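# Put spirit level from cable runway into lift's tool tray

## Task

Take the spirit level off the cable runway and set it in the tool tray hanging on the scissor lift's guardrail so that all of it sits lower than the tray's rim. The level must stay there without the robot holding it at the end. It fails if the level drops beneath the lift platform, or if the robot topples or is left leaning.

## Robot and tools

Robot: a LinearBot with an omnidirectional base and a column about 1.75 m tall. A carriage slides 1.0 m along the column (lift_m) and carries two identical six-joint arms, each with a two-finger gripper. Arm bases sit roughly 0.57 m + lift_m above the floor; carriage parts hang about 0.15 m lower. Each hand reaches 0.78 m from its shoulder but only about 0.38 m below its arm base. A hand is about 0.16 m long, 0.1 m wide (0.14 m opened). Parked arm joints 1-6 are 0, 0.05, 0.05, 1.45, 0, 0; parked, the robot is about 0.95 m wide and 0.7 m long. Cameras: carriage_camera (fixed, forward, tilted about 20 degrees down), left_wrist_camera and right_wrist_camera (looking beyond the fingertips).

Frames: the base frame has its origin on the floor beneath the base centre, x forward, y left, z up. left_hand and right_hand readings are the midpoint between each hand's pads, in this frame; quat_wxyz rotates base axes into hand axes (hand z along the fingers, fingers open along hand y; pointing straight up with joints 1, 5, 6 at 0 gives (1, 0, 0, 0)). The odometry frame is the base frame as it was at scene start; base_odometry counts wheel rotation, so slip shows up as motion. Heading is left-positive, -3.142 to 3.142.

execute_actions: argument actions is a list holding one action or none (empty just reports state and pictures). An action may have base, joints, or both; they start together. base takes exactly one relative offset from where the base last reported itself: translate_m (metres, forward +, -2 to 2), strafe_m (metres, left +, -2 to 2) or rotate_rad (radians, counter-clockwise +, -6.3 to 6.3). joints is one dictionary keyed by joint name with absolute targets: lift_m 0 to 1 m; for each arm (prefix left_ or right_): joint1_rad -2.617 to 3.054 (yaw about vertical, 0 forward, + left); joint2_rad 0 to 3.141 (shoulder: 0 upper arm back level, 1.57 up, 3.14 forward level); joint3_rad 0 to 3.141 (elbow, 0 folded, 3.14 straight); joint4_rad -1.57 to 1.57 (wrist pitch, + lifts fingertips); joint5_rad -1.57 to 1.57 (wrist yaw, + turns fingertips right, opposite to joint1); joint6_rad -2.094 to 2.094 (roll about finger axis, + clockwise viewed from forearm); gripper_m 0 to 0.093 m pad gap. Done tolerances: lift 0.004, joint1 0.02, joint2 and joint3 0.055, joint4 0.04, joint5 and joint6 0.02, gripper 0.004. Joints you omit may keep pushing toward older targets. Unknown keys or out-of-range numbers reject the whole call. cameras: list of names, or all/null/omitted for all, [] for none; the pictures line gives image order. If a result reports a stop, later motion calls in the same reply are skipped.

wait: seconds 0 to 10; commands nothing, returns state and images. zoom_image: camera plus region [x0, y0, x1, y1] in pixels from the top-left of that camera's latest full image, at most 504 x 504. finished_scene: scene number; ends the scene for good and reports success.

Results: base_status and joint_status describe how each motion ended. done for the base only means the wheels turned the commanded amount. off_target: stopped short and may still push. contact_stop or time_out: target dropped, holds in place. joint command not followed (with a cause line) means a self-collision check blocked an arm's joints; the gripper still acts, and withheld targets may be retried each action until replaced by passable ones. on_its_own lists uncommanded things; its held at value is a target, not a position. motor_effort is percent of maximum, + toward higher joint values, bracket = peak of the last action; readings carry fixed bias and noise. Lift effort grows with load; if it keeps dropping while lowering, a hand or its load is resting on something. drive_wheels clearly above its free-move value at rest means the base is still pressing on something. ARM HIT means an arm struck the robot hard. MOTOR HOT appears from 75 °C; at 90 °C that arm pauses 10 s, at 100 °C the arm goes limp and falls; OVER-TEMPERATURE FAULT lines report these, and unfinished keys read limit_stop_at_motor_heat (resend targets). Outstretched arms and held loads heat quickly, even while you think.

Cautions: wheel motors are weak (2 N m), so light pushes give contact_stop. After being blocked, back off about 0.2 m along the way you came (or turn back), repeat if still pressed; a retry may stop for no reason once. A tiny move may stop early yet say done. The column can hit a table edge the base slid under; reversing into an edge can tip the robot. Arms are mostly unwatched during turns or arm actions, and the base may roll about 0.3 m after an arm hits something. Arms and grippers lack contact stops: blocked arms keep pressing and snap to target when freed. Hand readings drift, more at long reach; 1 kg sags a level hand 10-17 cm, and a straight arm may not lift 1 kg. A holding gripper usually reads off_target; finger force is about 45-60 N per pad. To untangle withheld arms, move the blocked arm clear first, the other in a later action. Never let arms strike or press each other hard. Tipping is likeliest with the carriage high, arms extended, loads held, pulling, or abrupt drive stops; only images show lean. Loose objects may get nudged by outside forces. Do not push anything off the work area or to the floor; avoid drops, slams and hard pushes. Faster robot motion is better.

Each tool is called after "Emit:" by a JSON object that holds its "op" and its "data", one argument or row to a line.

## Session

I'll start by looking at the current state.

Emit:
{"op": "execute_actions", "data": {
  "actions": []
}}

Scene clock: 0.00 s.
base_odometry: x=+0.000 y=+0.000 heading=+0.000 (m, m, rad; odometry frame)
base_status: not commanded
joint_positions: lift_m=+0.303 left_joint1_rad=-0.003 left_joint2_rad=+0.060 left_joint3_rad=+0.039 left_joint4_rad=+1.438 left_joint5_rad=-0.051 left_joint6_rad=-0.048 left_gripper_m=+0.095 right_joint1_rad=-0.001 right_joint2_rad=+0.071 right_joint3_rad=+0.080 right_joint4_rad=+1.503 right_joint5_rad=+0.025 right_joint6_rad=-0.038 right_gripper_m=+0.094
joint_status: not commanded
motor_effort: lift_m=+22 drive_wheels=-7 (%)
left_hand: x=+0.3212 y=+0.3468 z=+1.3056 quat_wxyz=(+0.996, -0.027, +0.076, -0.023) (m; base frame)
right_hand: x=+0.2967 y=-0.3425 z=+1.3184 quat_wxyz=(+0.999, +0.012, +0.030, -0.019) (m; base frame)
pictures: carriage_camera, left_wrist_camera, right_wrist_camera
Images, in order (width x height): carriage_camera 896x504, left_wrist_camera 896x504, right_wrist_camera 896x504.

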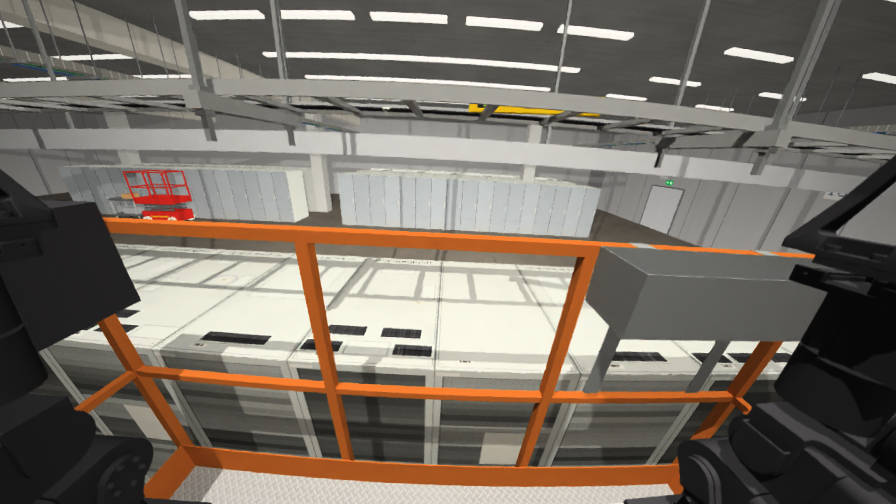

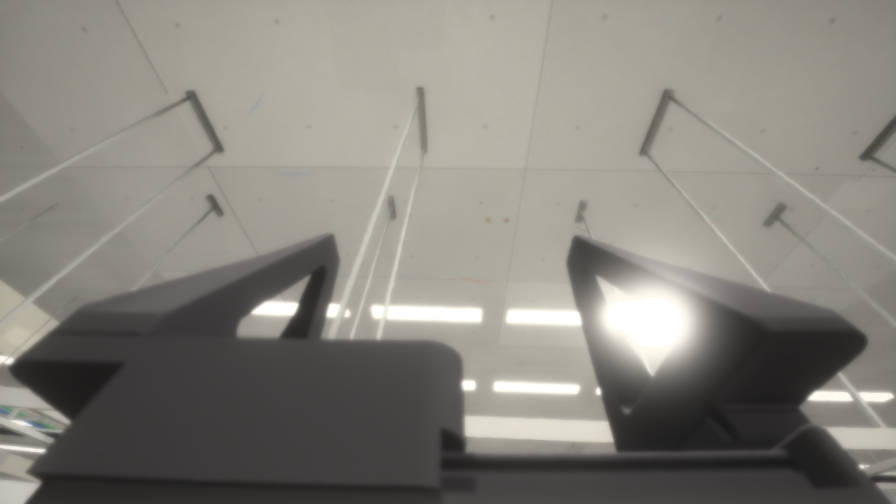

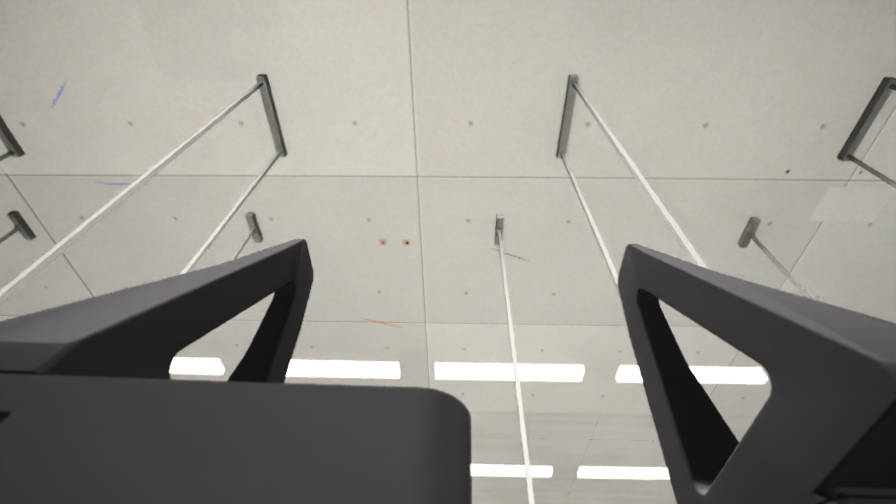

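Emit:
{"op": "zoom_image", "data": {
  "camera": "carriage_camera",
  "region": [380, 40, 800, 280]
}}

Emit:
{"op": "execute_actions", "data": {
  "actions": [
    {"joints": {"lift_m": 0.8}}
  ]
}}

Region (380, 40, 800, 280) of carriage_camera's 896x504 image, scaled by 1.200, with more detail than that image has; it fills the top 288 rows of this view, and the rest is white.

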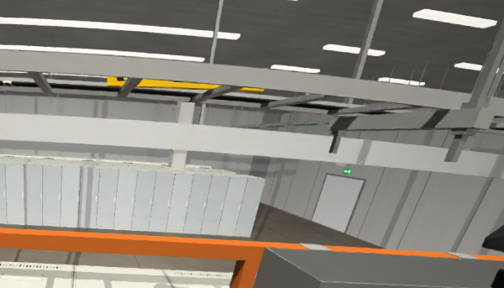

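Scene clock: 7.67 s.
base_odometry: x=+0.000 y=+0.000 heading=+0.000 (m, m, rad; odometry frame)
base_status: not commanded
joint_positions: lift_m=+0.800 left_joint1_rad=-0.003 left_joint2_rad=+0.060 left_joint3_rad=+0.039 left_joint4_rad=+1.438 left_joint5_rad=-0.051 left_joint6_rad=-0.048 left_gripper_m=+0.095 right_joint1_rad=-0.001 right_joint2_rad=+0.071 right_joint3_rad=+0.080 right_joint4_rad=+1.503 right_joint5_rad=+0.025 right_joint6_rad=-0.038 right_gripper_m=+0.094
joint_status: all done
motor_effort: lift_m=+22(28) drive_wheels=-2(0) (%)
left_hand: x=+0.3212 y=+0.3468 z=+1.8029 quat_wxyz=(+0.996, -0.027, +0.076, -0.023) (m; base frame)
right_hand: x=+0.2967 y=-0.3425 z=+1.8158 quat_wxyz=(+0.999, +0.012, +0.030, -0.019) (m; base frame)
pictures: carriage_camera, left_wrist_camera, right_wrist_camera
Images, in order (width x height): carriage_camera 896x504, left_wrist_camera 896x504, right_wrist_camera 896x504.

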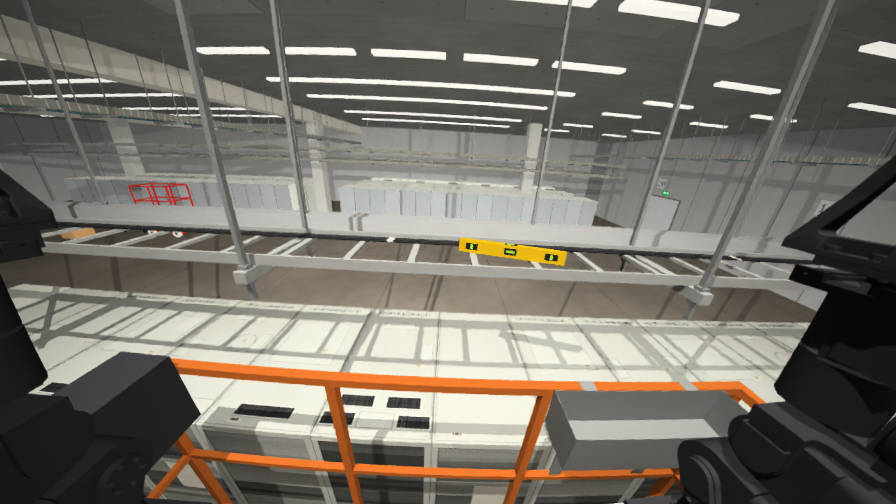

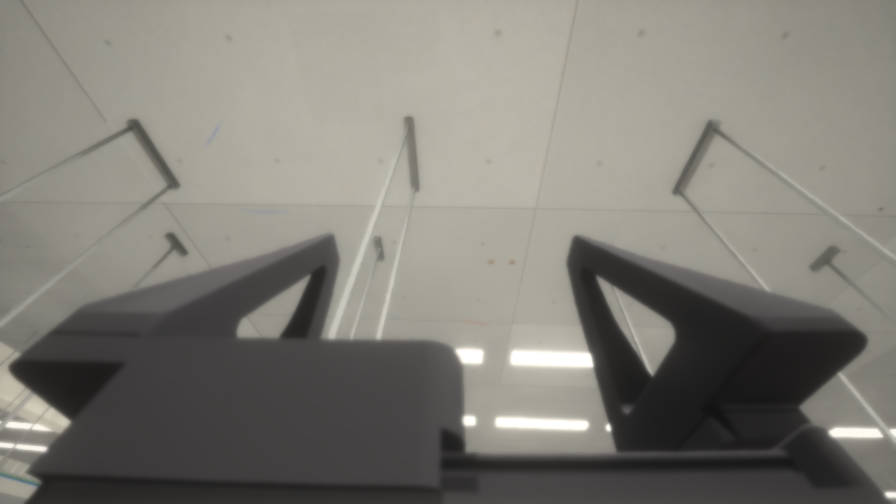

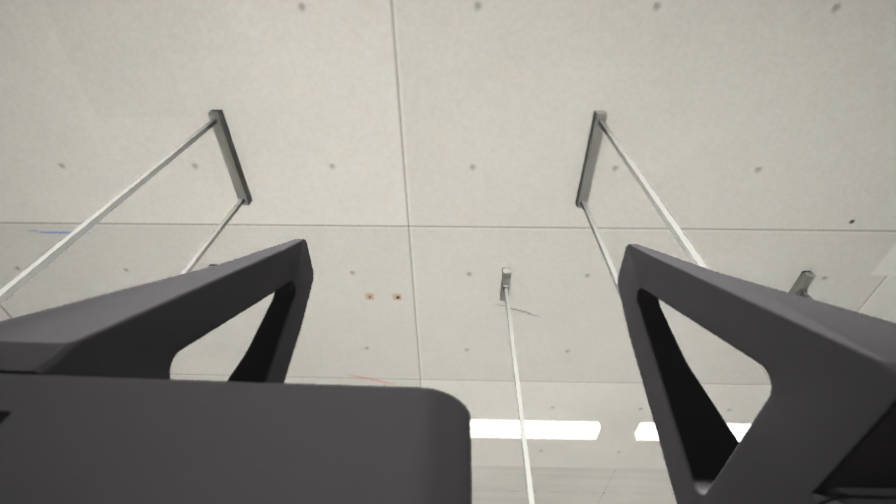

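Emit:
{"op": "zoom_image", "data": {
  "camera": "carriage_camera",
  "region": [400, 200, 640, 300]
}}

Emit:
{"op": "zoom_image", "data": {
  "camera": "carriage_camera",
  "region": [480, 340, 800, 504]
}}

Region (400, 200, 640, 300) of carriage_camera's 896x504 image, scaled by 2.100, with more detail than that image has; it fills the top 210 rows of this view, and the rest is white.

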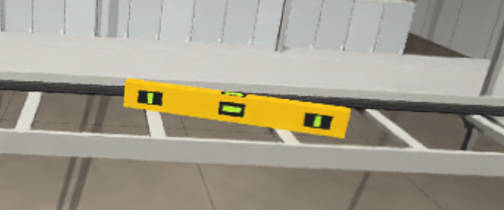

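Region (480, 340, 800, 504) of carriage_camera's 896x504 image, scaled by 1.575, with more detail than that image has; it fills the top 258 rows of this view, and the rest is white.

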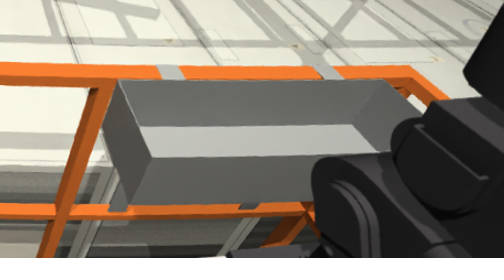

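Emit:
{"op": "execute_actions", "data": {
  "actions": [
    {"base": {"translate_m": 0.3}, "joints": {"lift_m": 1.0}}
  ],
  "cameras": ["carriage_camera"]
}}

Scene clock: 94.60 s.
base_odometry: x=+0.300 y=+0.000 heading=+0.000 (m, m, rad; odometry frame)
base_status: done
joint_positions: lift_m=+1.000 left_joint1_rad=-0.003 left_joint2_rad=+0.060 left_joint3_rad=+0.039 left_joint4_rad=+1.438 left_joint5_rad=-0.051 left_joint6_rad=-0.048 left_gripper_m=+0.095 right_joint1_rad=-0.001 right_joint2_rad=+0.071 right_joint3_rad=+0.080 right_joint4_rad=+1.501 right_joint5_rad=+0.025 right_joint6_rad=-0.038 right_gripper_m=+0.094
joint_status: all done
motor_effort: lift_m=+21(24) drive_wheels=-3(52) (%)
left_hand: x=+0.3212 y=+0.3468 z=+2.0029 quat_wxyz=(+0.996, -0.027, +0.076, -0.023) (m; base frame)
right_hand: x=+0.2972 y=-0.3425 z=+2.0158 quat_wxyz=(+0.999, +0.012, +0.031, -0.019) (m; base frame)
pictures: carriage_camera
Images, in order (width x height): carriage_camera 896x504.

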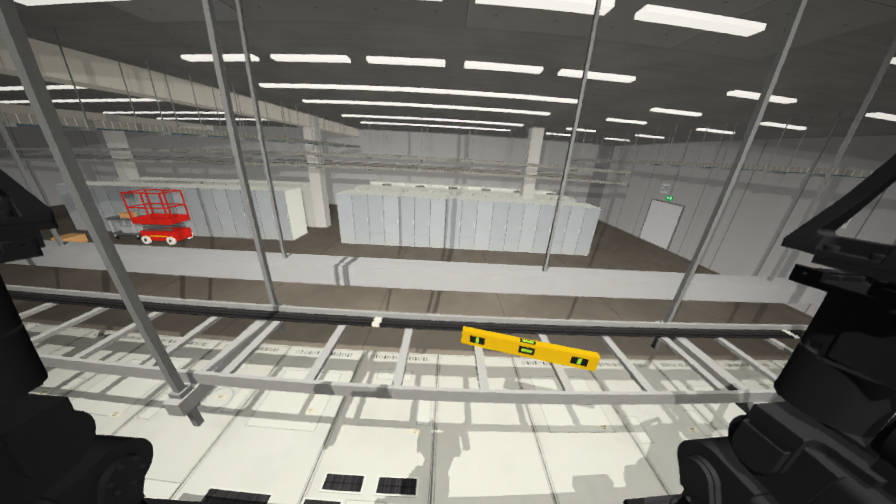

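Emit:
{"op": "execute_actions", "data": {
  "actions": [
    {"joints": {"right_joint1_rad": 0.15, "right_joint2_rad": 2.0, "right_joint3_rad": 1.9, "right_joint4_rad": -1.2, "right_joint5_rad": 0.0, "right_joint6_rad": 0.0}}
  ],
  "cameras": ["carriage_camera", "right_wrist_camera"]
}}

Scene clock: 109.43 s.
base_odometry: x=+0.300 y=+0.000 heading=+0.000 (m, m, rad; odometry frame)
base_status: not commanded
joint_positions: lift_m=+1.000 left_joint1_rad=-0.003 left_joint2_rad=+0.060 left_joint3_rad=+0.039 left_joint4_rad=+1.438 left_joint5_rad=-0.051 left_joint6_rad=-0.048 left_gripper_m=+0.095 right_joint1_rad=+0.141 right_joint2_rad=+1.996 right_joint3_rad=+1.879 right_joint4_rad=-1.194 right_joint5_rad=+0.008 right_joint6_rad=-0.006 right_gripper_m=+0.094
joint_status: all done
motor_effort: lift_m=+20(21) drive_wheels=-3(1) (%)
left_hand: x=+0.3212 y=+0.3468 z=+2.0029 quat_wxyz=(+0.996, -0.027, +0.076, -0.023) (m; base frame)
right_hand: x=+0.7192 y=-0.2774 z=+1.7237 quat_wxyz=(+0.130, -0.072, +0.989, +0.005) (m; base frame)
pictures: carriage_camera, right_wrist_camera
Images, in order (width x height): carriage_camera 896x504, right_wrist_camera 896x504.

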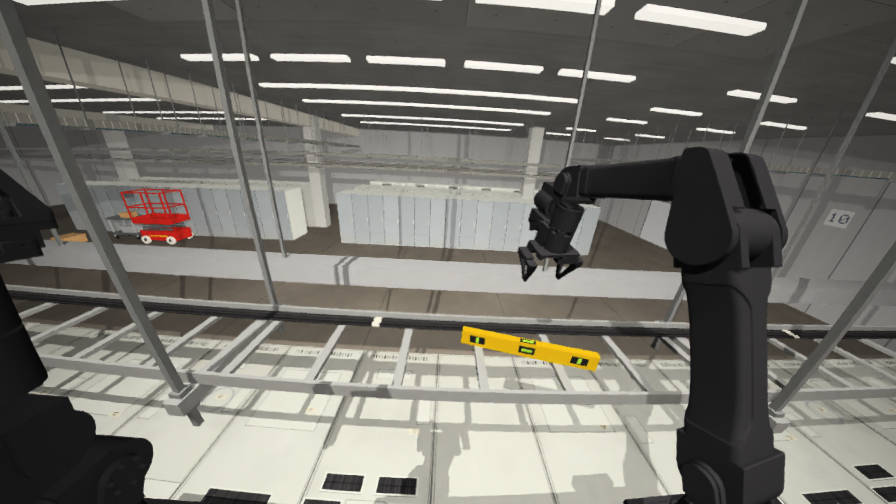

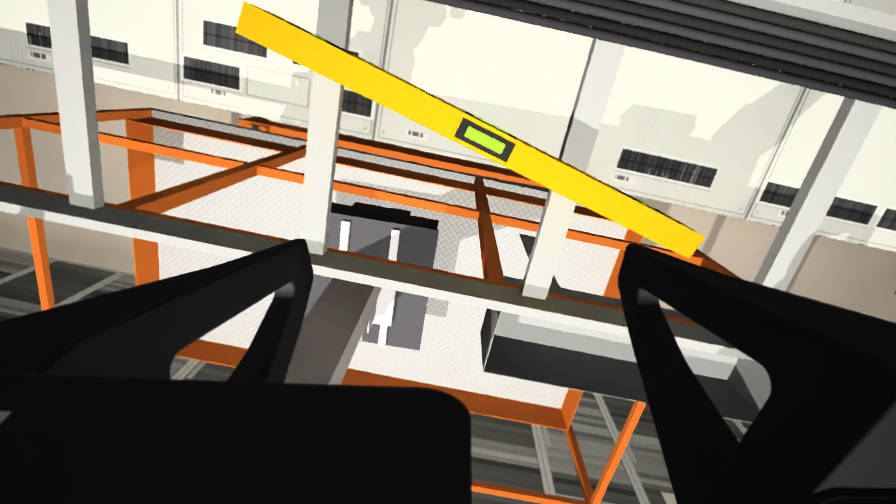

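Emit:
{"op": "execute_actions", "data": {
  "actions": [
    {"base": {"strafe_m": 0.07}, "joints": {"right_joint1_rad": 0.0, "right_joint2_rad": 2.263, "right_joint3_rad": 1.93, "right_joint4_rad": -1.22, "right_joint5_rad": 0.0, "right_joint6_rad": 1.82, "right_gripper_m": 0.093}}
  ],
  "cameras": ["carriage_camera", "right_wrist_camera"]
}}

Scene clock: 212.97 s.
base_odometry: x=+0.300 y=+0.070 heading=+0.000 (m, m, rad; odometry frame)
base_status: done
joint_positions: lift_m=+1.000 left_joint1_rad=-0.003 left_joint2_rad=+0.060 left_joint3_rad=+0.039 left_joint4_rad=+1.438 left_joint5_rad=-0.051 left_joint6_rad=-0.048 left_gripper_m=+0.095 right_joint1_rad=-0.001 right_joint2_rad=+2.268 right_joint3_rad=+1.932 right_joint4_rad=-1.214 right_joint5_rad=+0.005 right_joint6_rad=+1.814 right_gripper_m=+0.093
joint_status: all done
motor_effort: lift_m=+21(21) drive_wheels=+3(53) (%)
left_hand: x=+0.3212 y=+0.3468 z=+2.0029 quat_wxyz=(+0.996, -0.027, +0.076, -0.023) (m; base frame)
right_hand: x=+0.7265 y=-0.3395 z=+1.6221 quat_wxyz=(+0.009, +0.788, +0.616, +0.007) (m; base frame)
pictures: carriage_camera, right_wrist_camera
Images, in order (width x height): carriage_camera 896x504, right_wrist_camera 896x504.

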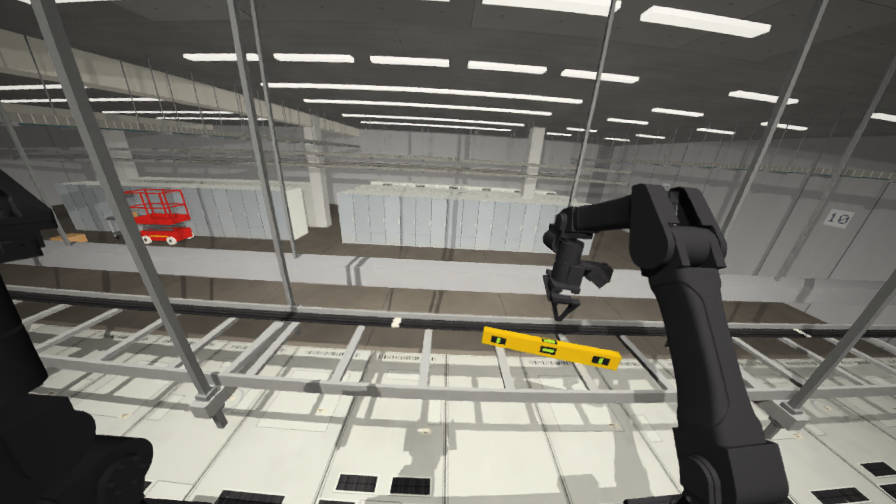

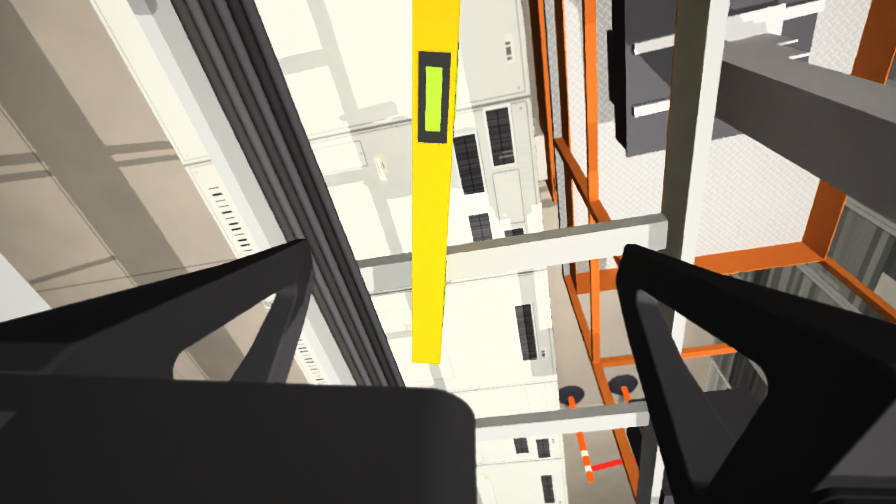

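Emit:
{"op": "execute_actions", "data": {
  "actions": [
    {"joints": {"lift_m": 0.94, "right_joint2_rad": 2.345, "right_joint3_rad": 2.06, "right_joint4_rad": -1.28, "right_joint6_rad": 1.89}}
  ],
  "cameras": ["carriage_camera", "right_wrist_camera"]
}}

Scene clock: 238.60 s.
base_odometry: x=+0.300 y=+0.070 heading=+0.000 (m, m, rad; odometry frame)
base_status: not commanded
joint_positions: lift_m=+0.940 left_joint1_rad=-0.003 left_joint2_rad=+0.060 left_joint3_rad=+0.039 left_joint4_rad=+1.438 left_joint5_rad=-0.051 left_joint6_rad=-0.048 left_gripper_m=+0.095 right_joint1_rad=-0.001 right_joint2_rad=+2.349 right_joint3_rad=+2.042 right_joint4_rad=-1.275 right_joint5_rad=+0.005 right_joint6_rad=+1.883 right_gripper_m=+0.093
joint_status: all done
motor_effort: lift_m=+21(27) drive_wheels=+0(3) (%)
left_hand: x=+0.3213 y=+0.3468 z=+1.9429 quat_wxyz=(+0.996, -0.027, +0.076, -0.023) (m; base frame)
right_hand: x=+0.7351 y=-0.3395 z=+1.5546 quat_wxyz=(-0.001, +0.809, +0.588, -0.006) (m; base frame)
pictures: carriage_camera, right_wrist_camera
Images, in order (width x height): carriage_camera 896x504, right_wrist_camera 896x504.

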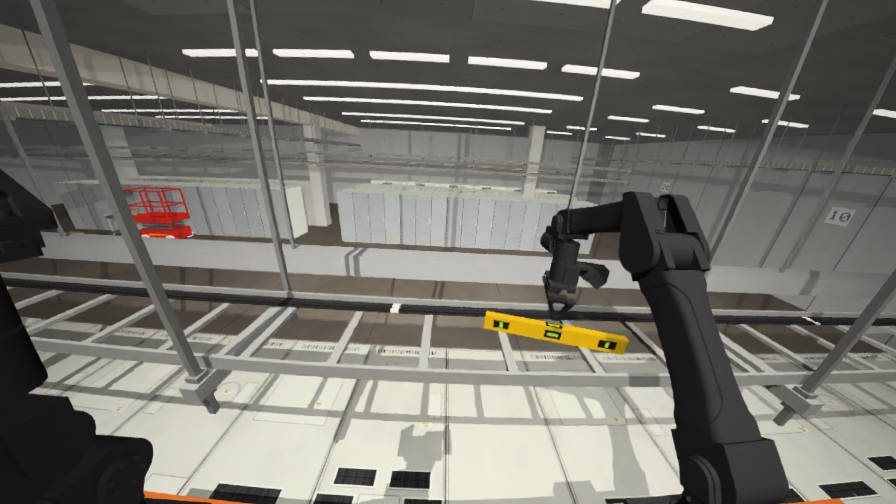

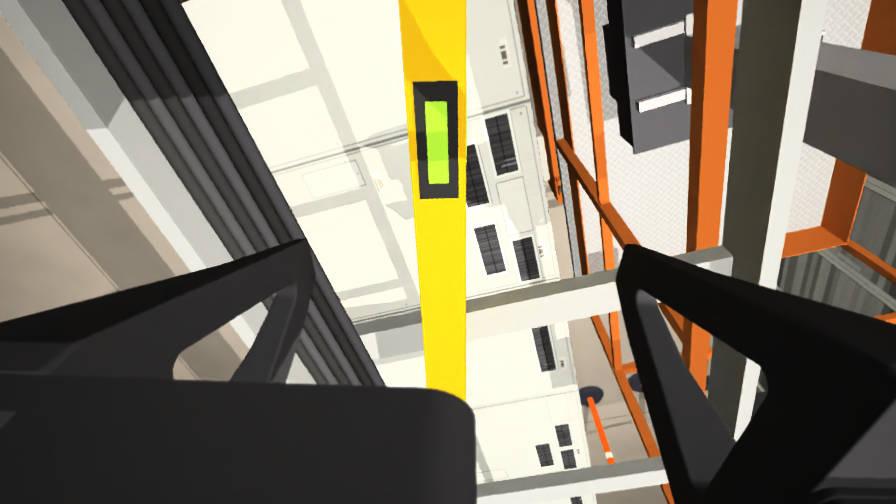

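Emit:
{"op": "execute_actions", "data": {
  "actions": [
    {"base": {"translate_m": 0.012}, "joints": {"lift_m": 0.885, "right_gripper_m": 0.08}}
  ],
  "cameras": ["carriage_camera", "right_wrist_camera"]
}}

Scene clock: 274.13 s.
base_odometry: x=+0.312 y=+0.070 heading=+0.000 (m, m, rad; odometry frame)
base_status: done
joint_positions: lift_m=+0.885 left_joint1_rad=-0.003 left_joint2_rad=+0.060 left_joint3_rad=+0.039 left_joint4_rad=+1.438 left_joint5_rad=-0.051 left_joint6_rad=-0.048 left_gripper_m=+0.095 right_joint1_rad=-0.001 right_joint2_rad=+2.347 right_joint3_rad=+2.053 right_joint4_rad=-1.276 right_joint5_rad=+0.005 right_joint6_rad=+1.883 right_gripper_m=+0.080
joint_status: all done
motor_effort: lift_m=+21(22) drive_wheels=-5(22) (%)
left_hand: x=+0.3214 y=+0.3468 z=+1.8879 quat_wxyz=(+0.996, -0.027, +0.077, -0.023) (m; base frame)
right_hand: x=+0.7379 y=-0.3395 z=+1.5034 quat_wxyz=(+0.002, +0.809, +0.588, -0.001) (m; base frame)
pictures: carriage_camera, right_wrist_camera
Images, in order (width x height): carriage_camera 896x504, right_wrist_camera 896x504.

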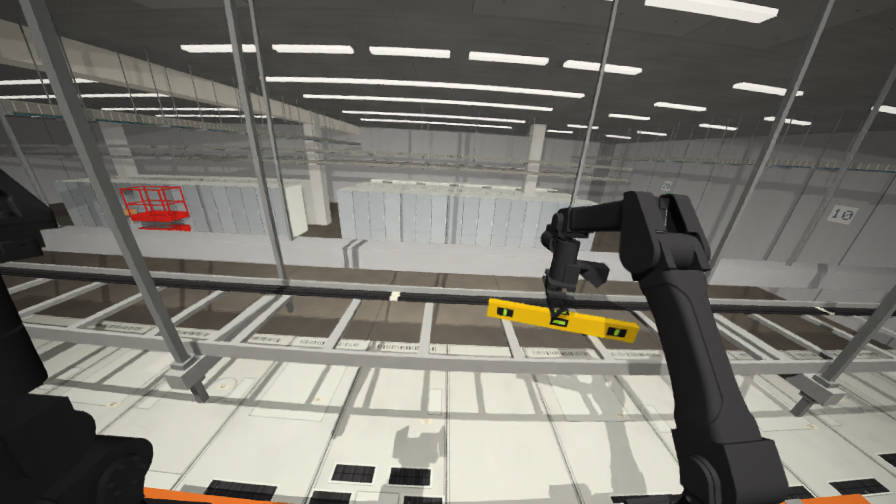

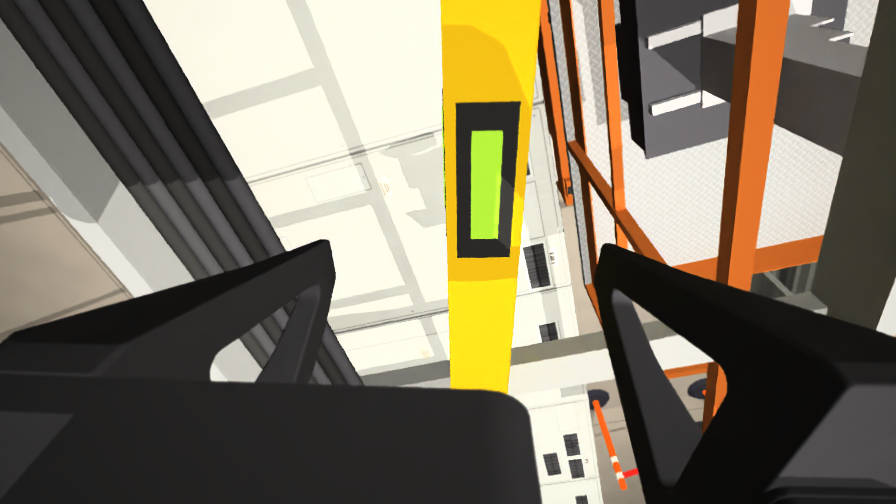

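Emit:
{"op": "execute_actions", "data": {
  "actions": [
    {"base": {"translate_m": -0.01}, "joints": {"lift_m": 0.848, "right_joint1_rad": -0.045, "right_joint6_rad": 1.845}}
  ],
  "cameras": ["carriage_camera", "right_wrist_camera"]
}}

Scene clock: 285.63 s.
base_odometry: x=+0.302 y=+0.070 heading=+0.000 (m, m, rad; odometry frame)
base_status: done
joint_positions: lift_m=+0.848 left_joint1_rad=-0.003 left_joint2_rad=+0.060 left_joint3_rad=+0.039 left_joint4_rad=+1.438 left_joint5_rad=-0.051 left_joint6_rad=-0.048 left_gripper_m=+0.095 right_joint1_rad=-0.043 right_joint2_rad=+2.346 right_joint3_rad=+2.053 right_joint4_rad=-1.280 right_joint5_rad=+0.005 right_joint6_rad=+1.849 right_gripper_m=+0.080
joint_status: all done
motor_effort: lift_m=+21(23) drive_wheels=+3(32) (%)
left_hand: x=+0.3212 y=+0.3468 z=+1.8510 quat_wxyz=(+0.996, -0.027, +0.076, -0.023) (m; base frame)
right_hand: x=+0.7364 y=-0.3588 z=+1.4669 quat_wxyz=(+0.001, +0.811, +0.585, -0.003) (m; base frame)
pictures: carriage_camera, right_wrist_camera
Images, in order (width x height): carriage_camera 896x504, right_wrist_camera 896x504.

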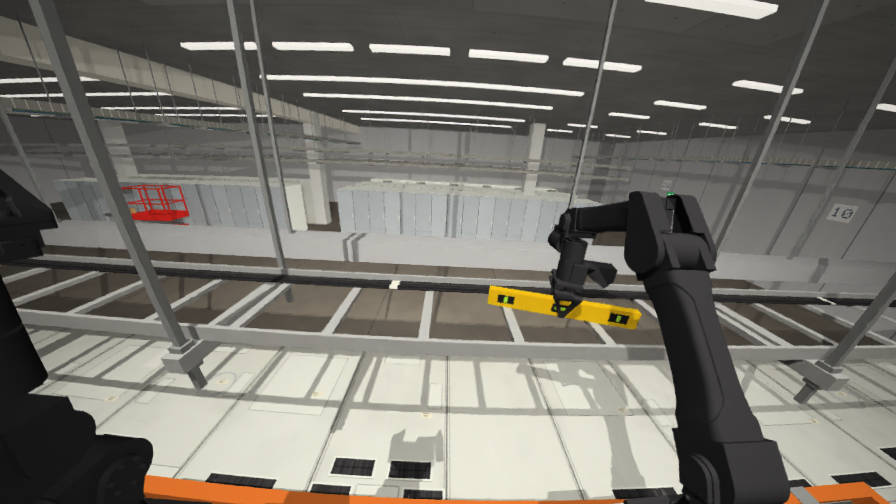

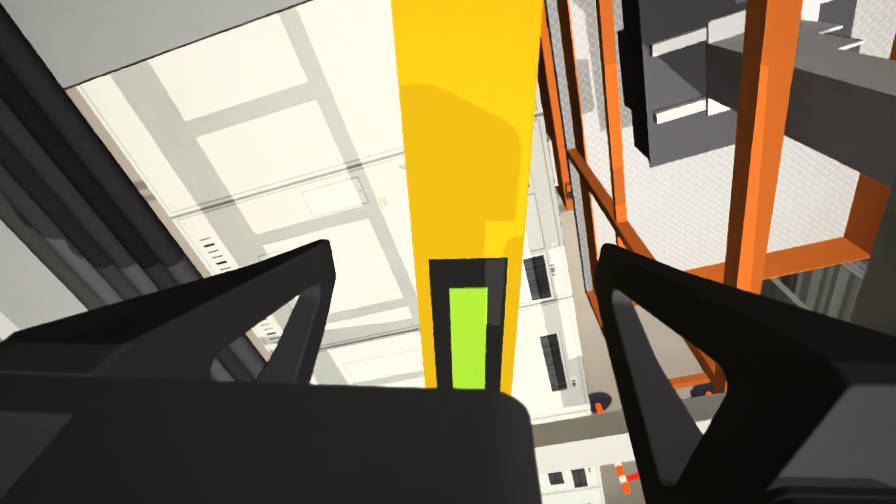

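Centered and deep enough. Closing the gripper.

Emit:
{"op": "execute_actions", "data": {
  "actions": [
    {"joints": {"right_gripper_m": 0.0}}
  ],
  "cameras": ["carriage_camera", "right_wrist_camera"]
}}

Scene clock: 289.40 s.
base_odometry: x=+0.302 y=+0.070 heading=+0.000 (m, m, rad; odometry frame)
base_status: not commanded
joint_positions: lift_m=+0.848 left_joint1_rad=-0.003 left_joint2_rad=+0.060 left_joint3_rad=+0.039 left_joint4_rad=+1.438 left_joint5_rad=-0.051 left_joint6_rad=-0.048 left_gripper_m=+0.095 right_joint1_rad=-0.043 right_joint2_rad=+2.346 right_joint3_rad=+2.053 right_joint4_rad=-1.281 right_joint5_rad=+0.005 right_joint6_rad=+1.848 right_gripper_m=+0.021
joint_status: right_gripper_m off_target (ended at +0.021, target +0.000)
motor_effort: lift_m=+21(21) drive_wheels=+3(3) (%)
left_hand: x=+0.3212 y=+0.3468 z=+1.8510 quat_wxyz=(+0.996, -0.027, +0.076, -0.023) (m; base frame)
right_hand: x=+0.7363 y=-0.3588 z=+1.4669 quat_wxyz=(+0.001, +0.811, +0.585, -0.003) (m; base frame)
pictures: carriage_camera, right_wrist_camera
Images, in order (width x height): carriage_camera 896x504, right_wrist_camera 896x504.

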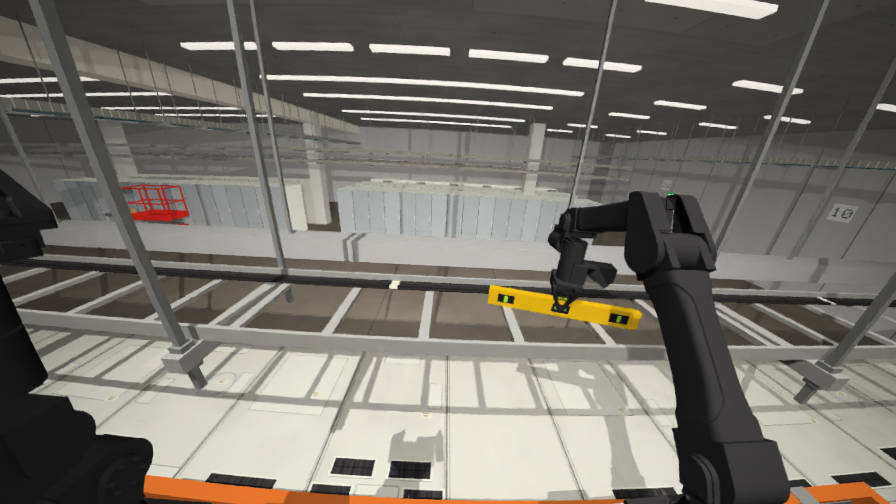

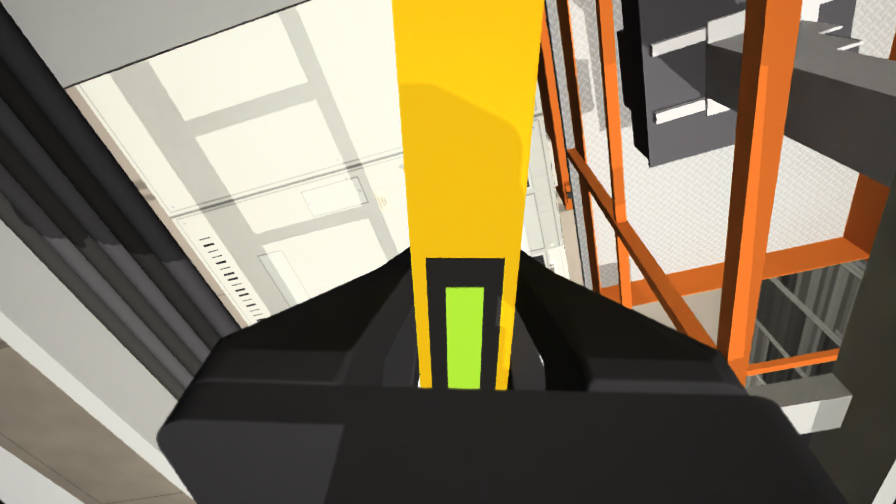

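Emit:
{"op": "execute_actions", "data": {
  "actions": [
    {"joints": {"lift_m": 0.97}}
  ],
  "cameras": ["carriage_camera", "right_wrist_camera"]
}}

Scene clock: 302.97 s.
base_odometry: x=+0.302 y=+0.070 heading=+0.000 (m, m, rad; odometry frame)
base_status: not commanded
joint_positions: lift_m=+0.970 left_joint1_rad=-0.003 left_joint2_rad=+0.060 left_joint3_rad=+0.039 left_joint4_rad=+1.438 left_joint5_rad=-0.051 left_joint6_rad=-0.048 left_gripper_m=+0.095 right_joint1_rad=-0.043 right_joint2_rad=+2.347 right_joint3_rad=+2.053 right_joint4_rad=-1.279 right_joint5_rad=+0.005 right_joint6_rad=+1.848 right_gripper_m=+0.021
joint_status: all done
motor_effort: lift_m=+21(25) drive_wheels=+1(3) (%)
left_hand: x=+0.3212 y=+0.3468 z=+1.9729 quat_wxyz=(+0.996, -0.027, +0.076, -0.023) (m; base frame)
right_hand: x=+0.7366 y=-0.3588 z=+1.5882 quat_wxyz=(+0.001, +0.811, +0.585, -0.003) (m; base frame)
pictures: carriage_camera, right_wrist_camera
Images, in order (width x height): carriage_camera 896x504, right_wrist_camera 896x504.

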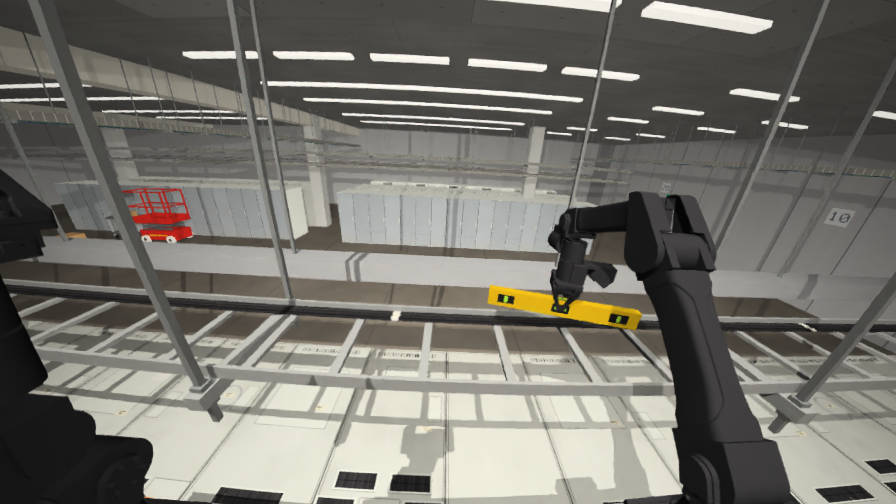

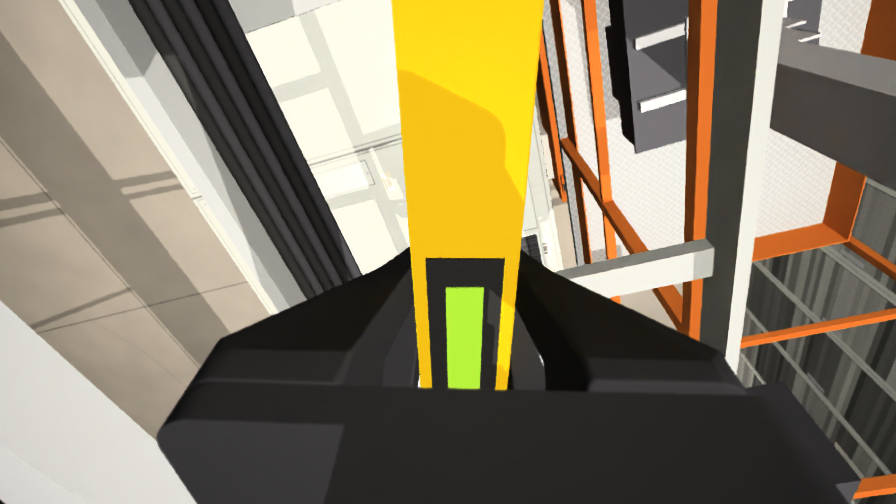

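Emit:
{"op": "execute_actions", "data": {
  "actions": [
    {"base": {"translate_m": -0.29}, "joints": {"right_joint1_rad": -0.45, "right_joint6_rad": 1.13}}
  ],
  "cameras": ["carriage_camera", "right_wrist_camera"]
}}

Scene clock: 345.23 s.
base_odometry: x=+0.012 y=+0.070 heading=+0.000 (m, m, rad; odometry frame)
base_status: done
joint_positions: lift_m=+0.970 left_joint1_rad=-0.003 left_joint2_rad=+0.060 left_joint3_rad=+0.039 left_joint4_rad=+1.438 left_joint5_rad=-0.051 left_joint6_rad=-0.048 left_gripper_m=+0.095 right_joint1_rad=-0.453 right_joint2_rad=+2.347 right_joint3_rad=+2.053 right_joint4_rad=-1.275 right_joint5_rad=+0.007 right_joint6_rad=+1.136 right_gripper_m=+0.021
joint_status: all done
motor_effort: lift_m=+22(21) drive_wheels=-3(47) (%)
left_hand: x=+0.3212 y=+0.3468 z=+1.9729 quat_wxyz=(+0.996, -0.027, +0.076, -0.023) (m; base frame)
right_hand: x=+0.6912 y=-0.5394 z=+1.5882 quat_wxyz=(+0.001, +0.714, +0.701, -0.003) (m; base frame)
pictures: carriage_camera, right_wrist_camera
Images, in order (width x height): carriage_camera 896x504, right_wrist_camera 896x504.

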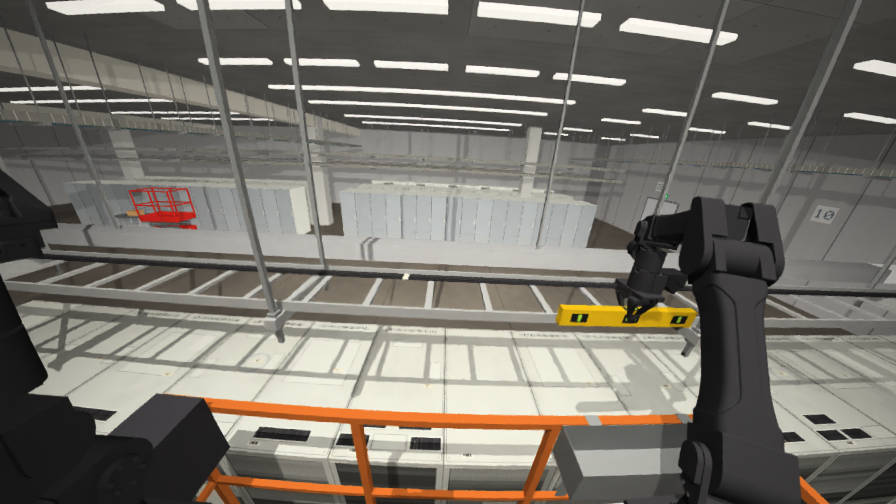

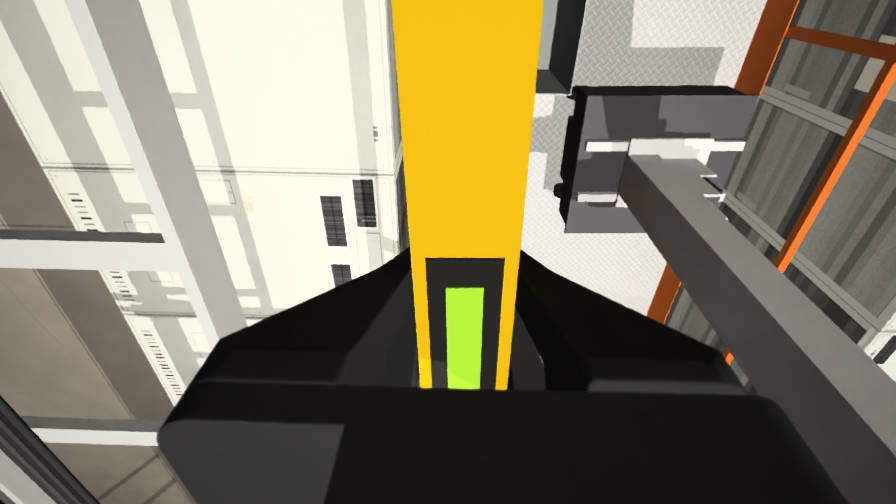

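Emit:
{"op": "execute_actions", "data": {
  "actions": [
    {"base": {"strafe_m": -0.13}, "joints": {"lift_m": 0.6, "right_joint1_rad": -0.72, "right_joint6_rad": 0.86}}
  ],
  "cameras": ["carriage_camera", "right_wrist_camera"]
}}

Scene clock: 371.83 s.
base_odometry: x=+0.012 y=-0.060 heading=+0.000 (m, m, rad; odometry frame)
base_status: done
joint_positions: lift_m=+0.600 left_joint1_rad=-0.003 left_joint2_rad=+0.060 left_joint3_rad=+0.039 left_joint4_rad=+1.438 left_joint5_rad=-0.051 left_joint6_rad=-0.048 left_gripper_m=+0.095 right_joint1_rad=-0.724 right_joint2_rad=+2.357 right_joint3_rad=+2.053 right_joint4_rad=-1.276 right_joint5_rad=+0.004 right_joint6_rad=+0.867 right_gripper_m=+0.021
joint_status: all done
motor_effort: lift_m=+21(21) drive_wheels=-6(43) (%)
left_hand: x=+0.3212 y=+0.3468 z=+1.6029 quat_wxyz=(+0.996, -0.027, +0.076, -0.023) (m; base frame)
right_hand: x=+0.6222 y=-0.6408 z=+1.2138 quat_wxyz=(-0.005, +0.714, +0.700, -0.002) (m; base frame)
pictures: carriage_camera, right_wrist_camera
Images, in order (width x height): carriage_camera 896x504, right_wrist_camera 896x504.

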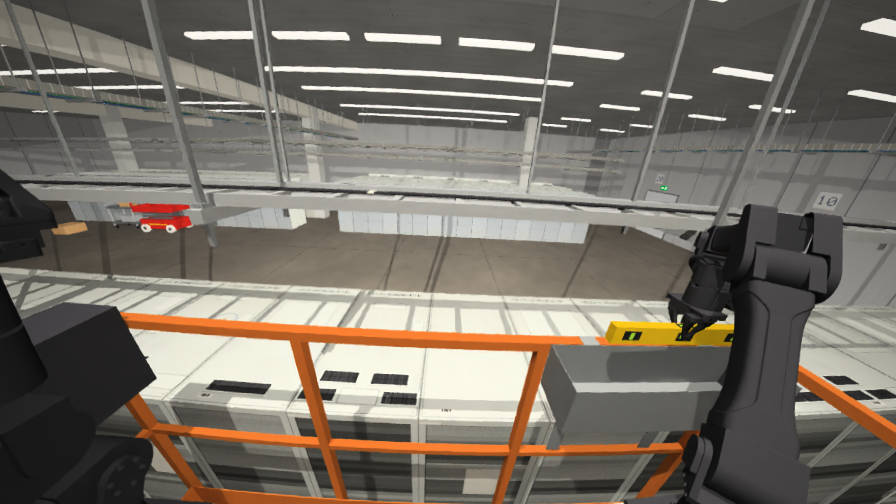

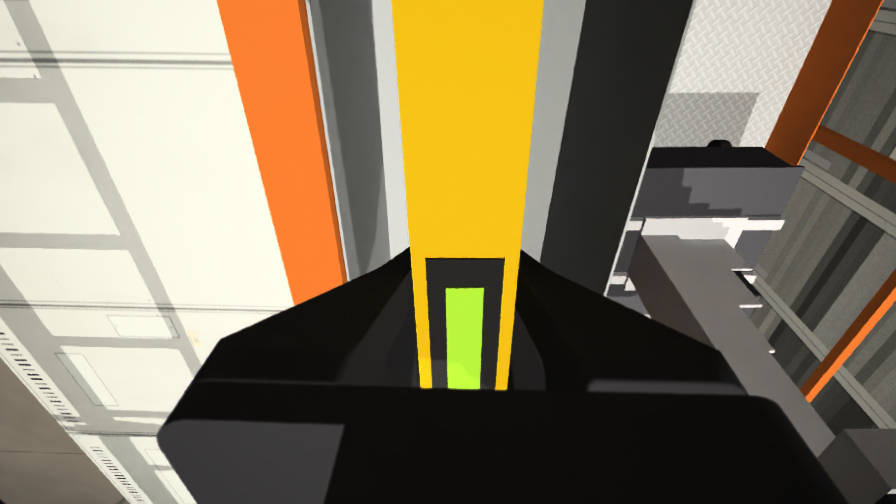

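Emit:
{"op": "execute_actions", "data": {
  "actions": [
    {"base": {"strafe_m": 0.07}, "joints": {"lift_m": 0.56, "right_joint1_rad": -0.755, "right_joint6_rad": 0.865}}
  ],
  "cameras": ["carriage_camera", "right_wrist_camera"]
}}

Scene clock: 405.63 s.
base_odometry: x=+0.012 y=+0.010 heading=+0.000 (m, m, rad; odometry frame)
base_status: done
joint_positions: lift_m=+0.560 left_joint1_rad=-0.003 left_joint2_rad=+0.060 left_joint3_rad=+0.039 left_joint4_rad=+1.439 left_joint5_rad=-0.051 left_joint6_rad=-0.048 left_gripper_m=+0.095 right_joint1_rad=-0.754 right_joint2_rad=+2.361 right_joint3_rad=+2.053 right_joint4_rad=-1.276 right_joint5_rad=+0.003 right_joint6_rad=+0.867 right_gripper_m=+0.021
joint_status: all done
motor_effort: lift_m=+22(25) drive_wheels=+2(46) (%)
left_hand: x=+0.3211 y=+0.3468 z=+1.5629 quat_wxyz=(+0.996, -0.027, +0.076, -0.023) (m; base frame)
right_hand: x=+0.6130 y=-0.6506 z=+1.1723 quat_wxyz=(-0.006, +0.724, +0.689, -0.002) (m; base frame)
pictures: carriage_camera, right_wrist_camera
Images, in order (width x height): carriage_camera 896x504, right_wrist_camera 896x504.

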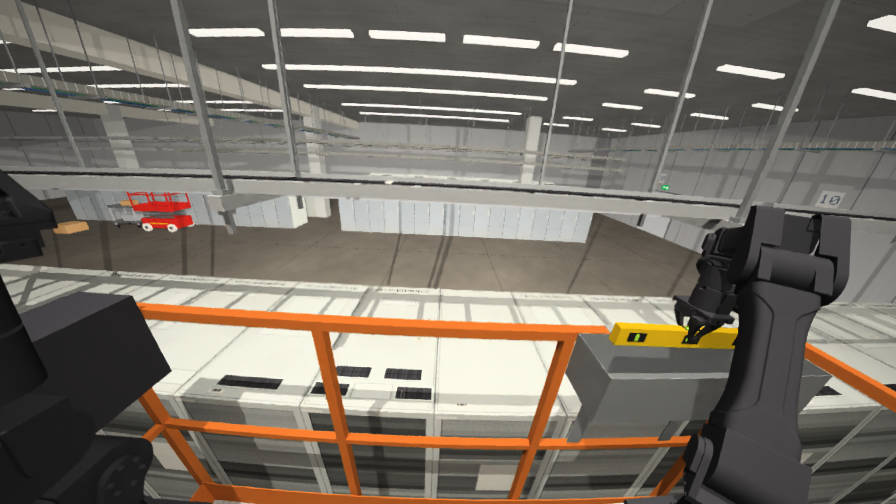

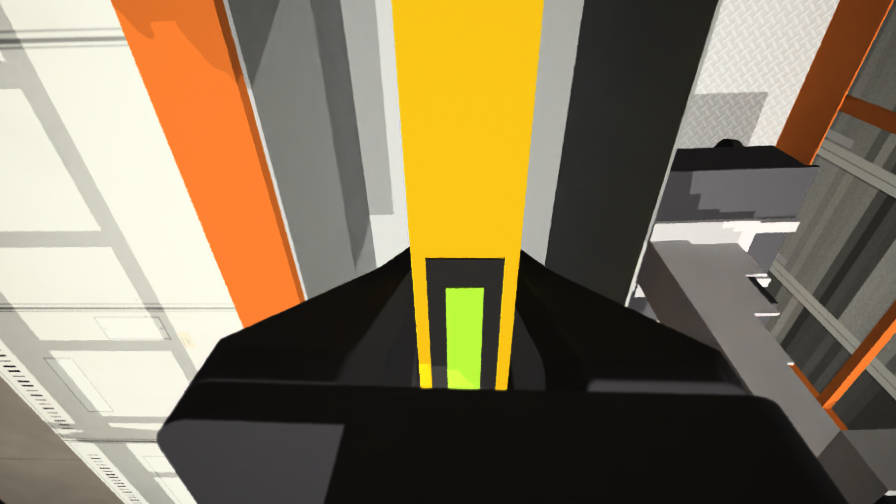

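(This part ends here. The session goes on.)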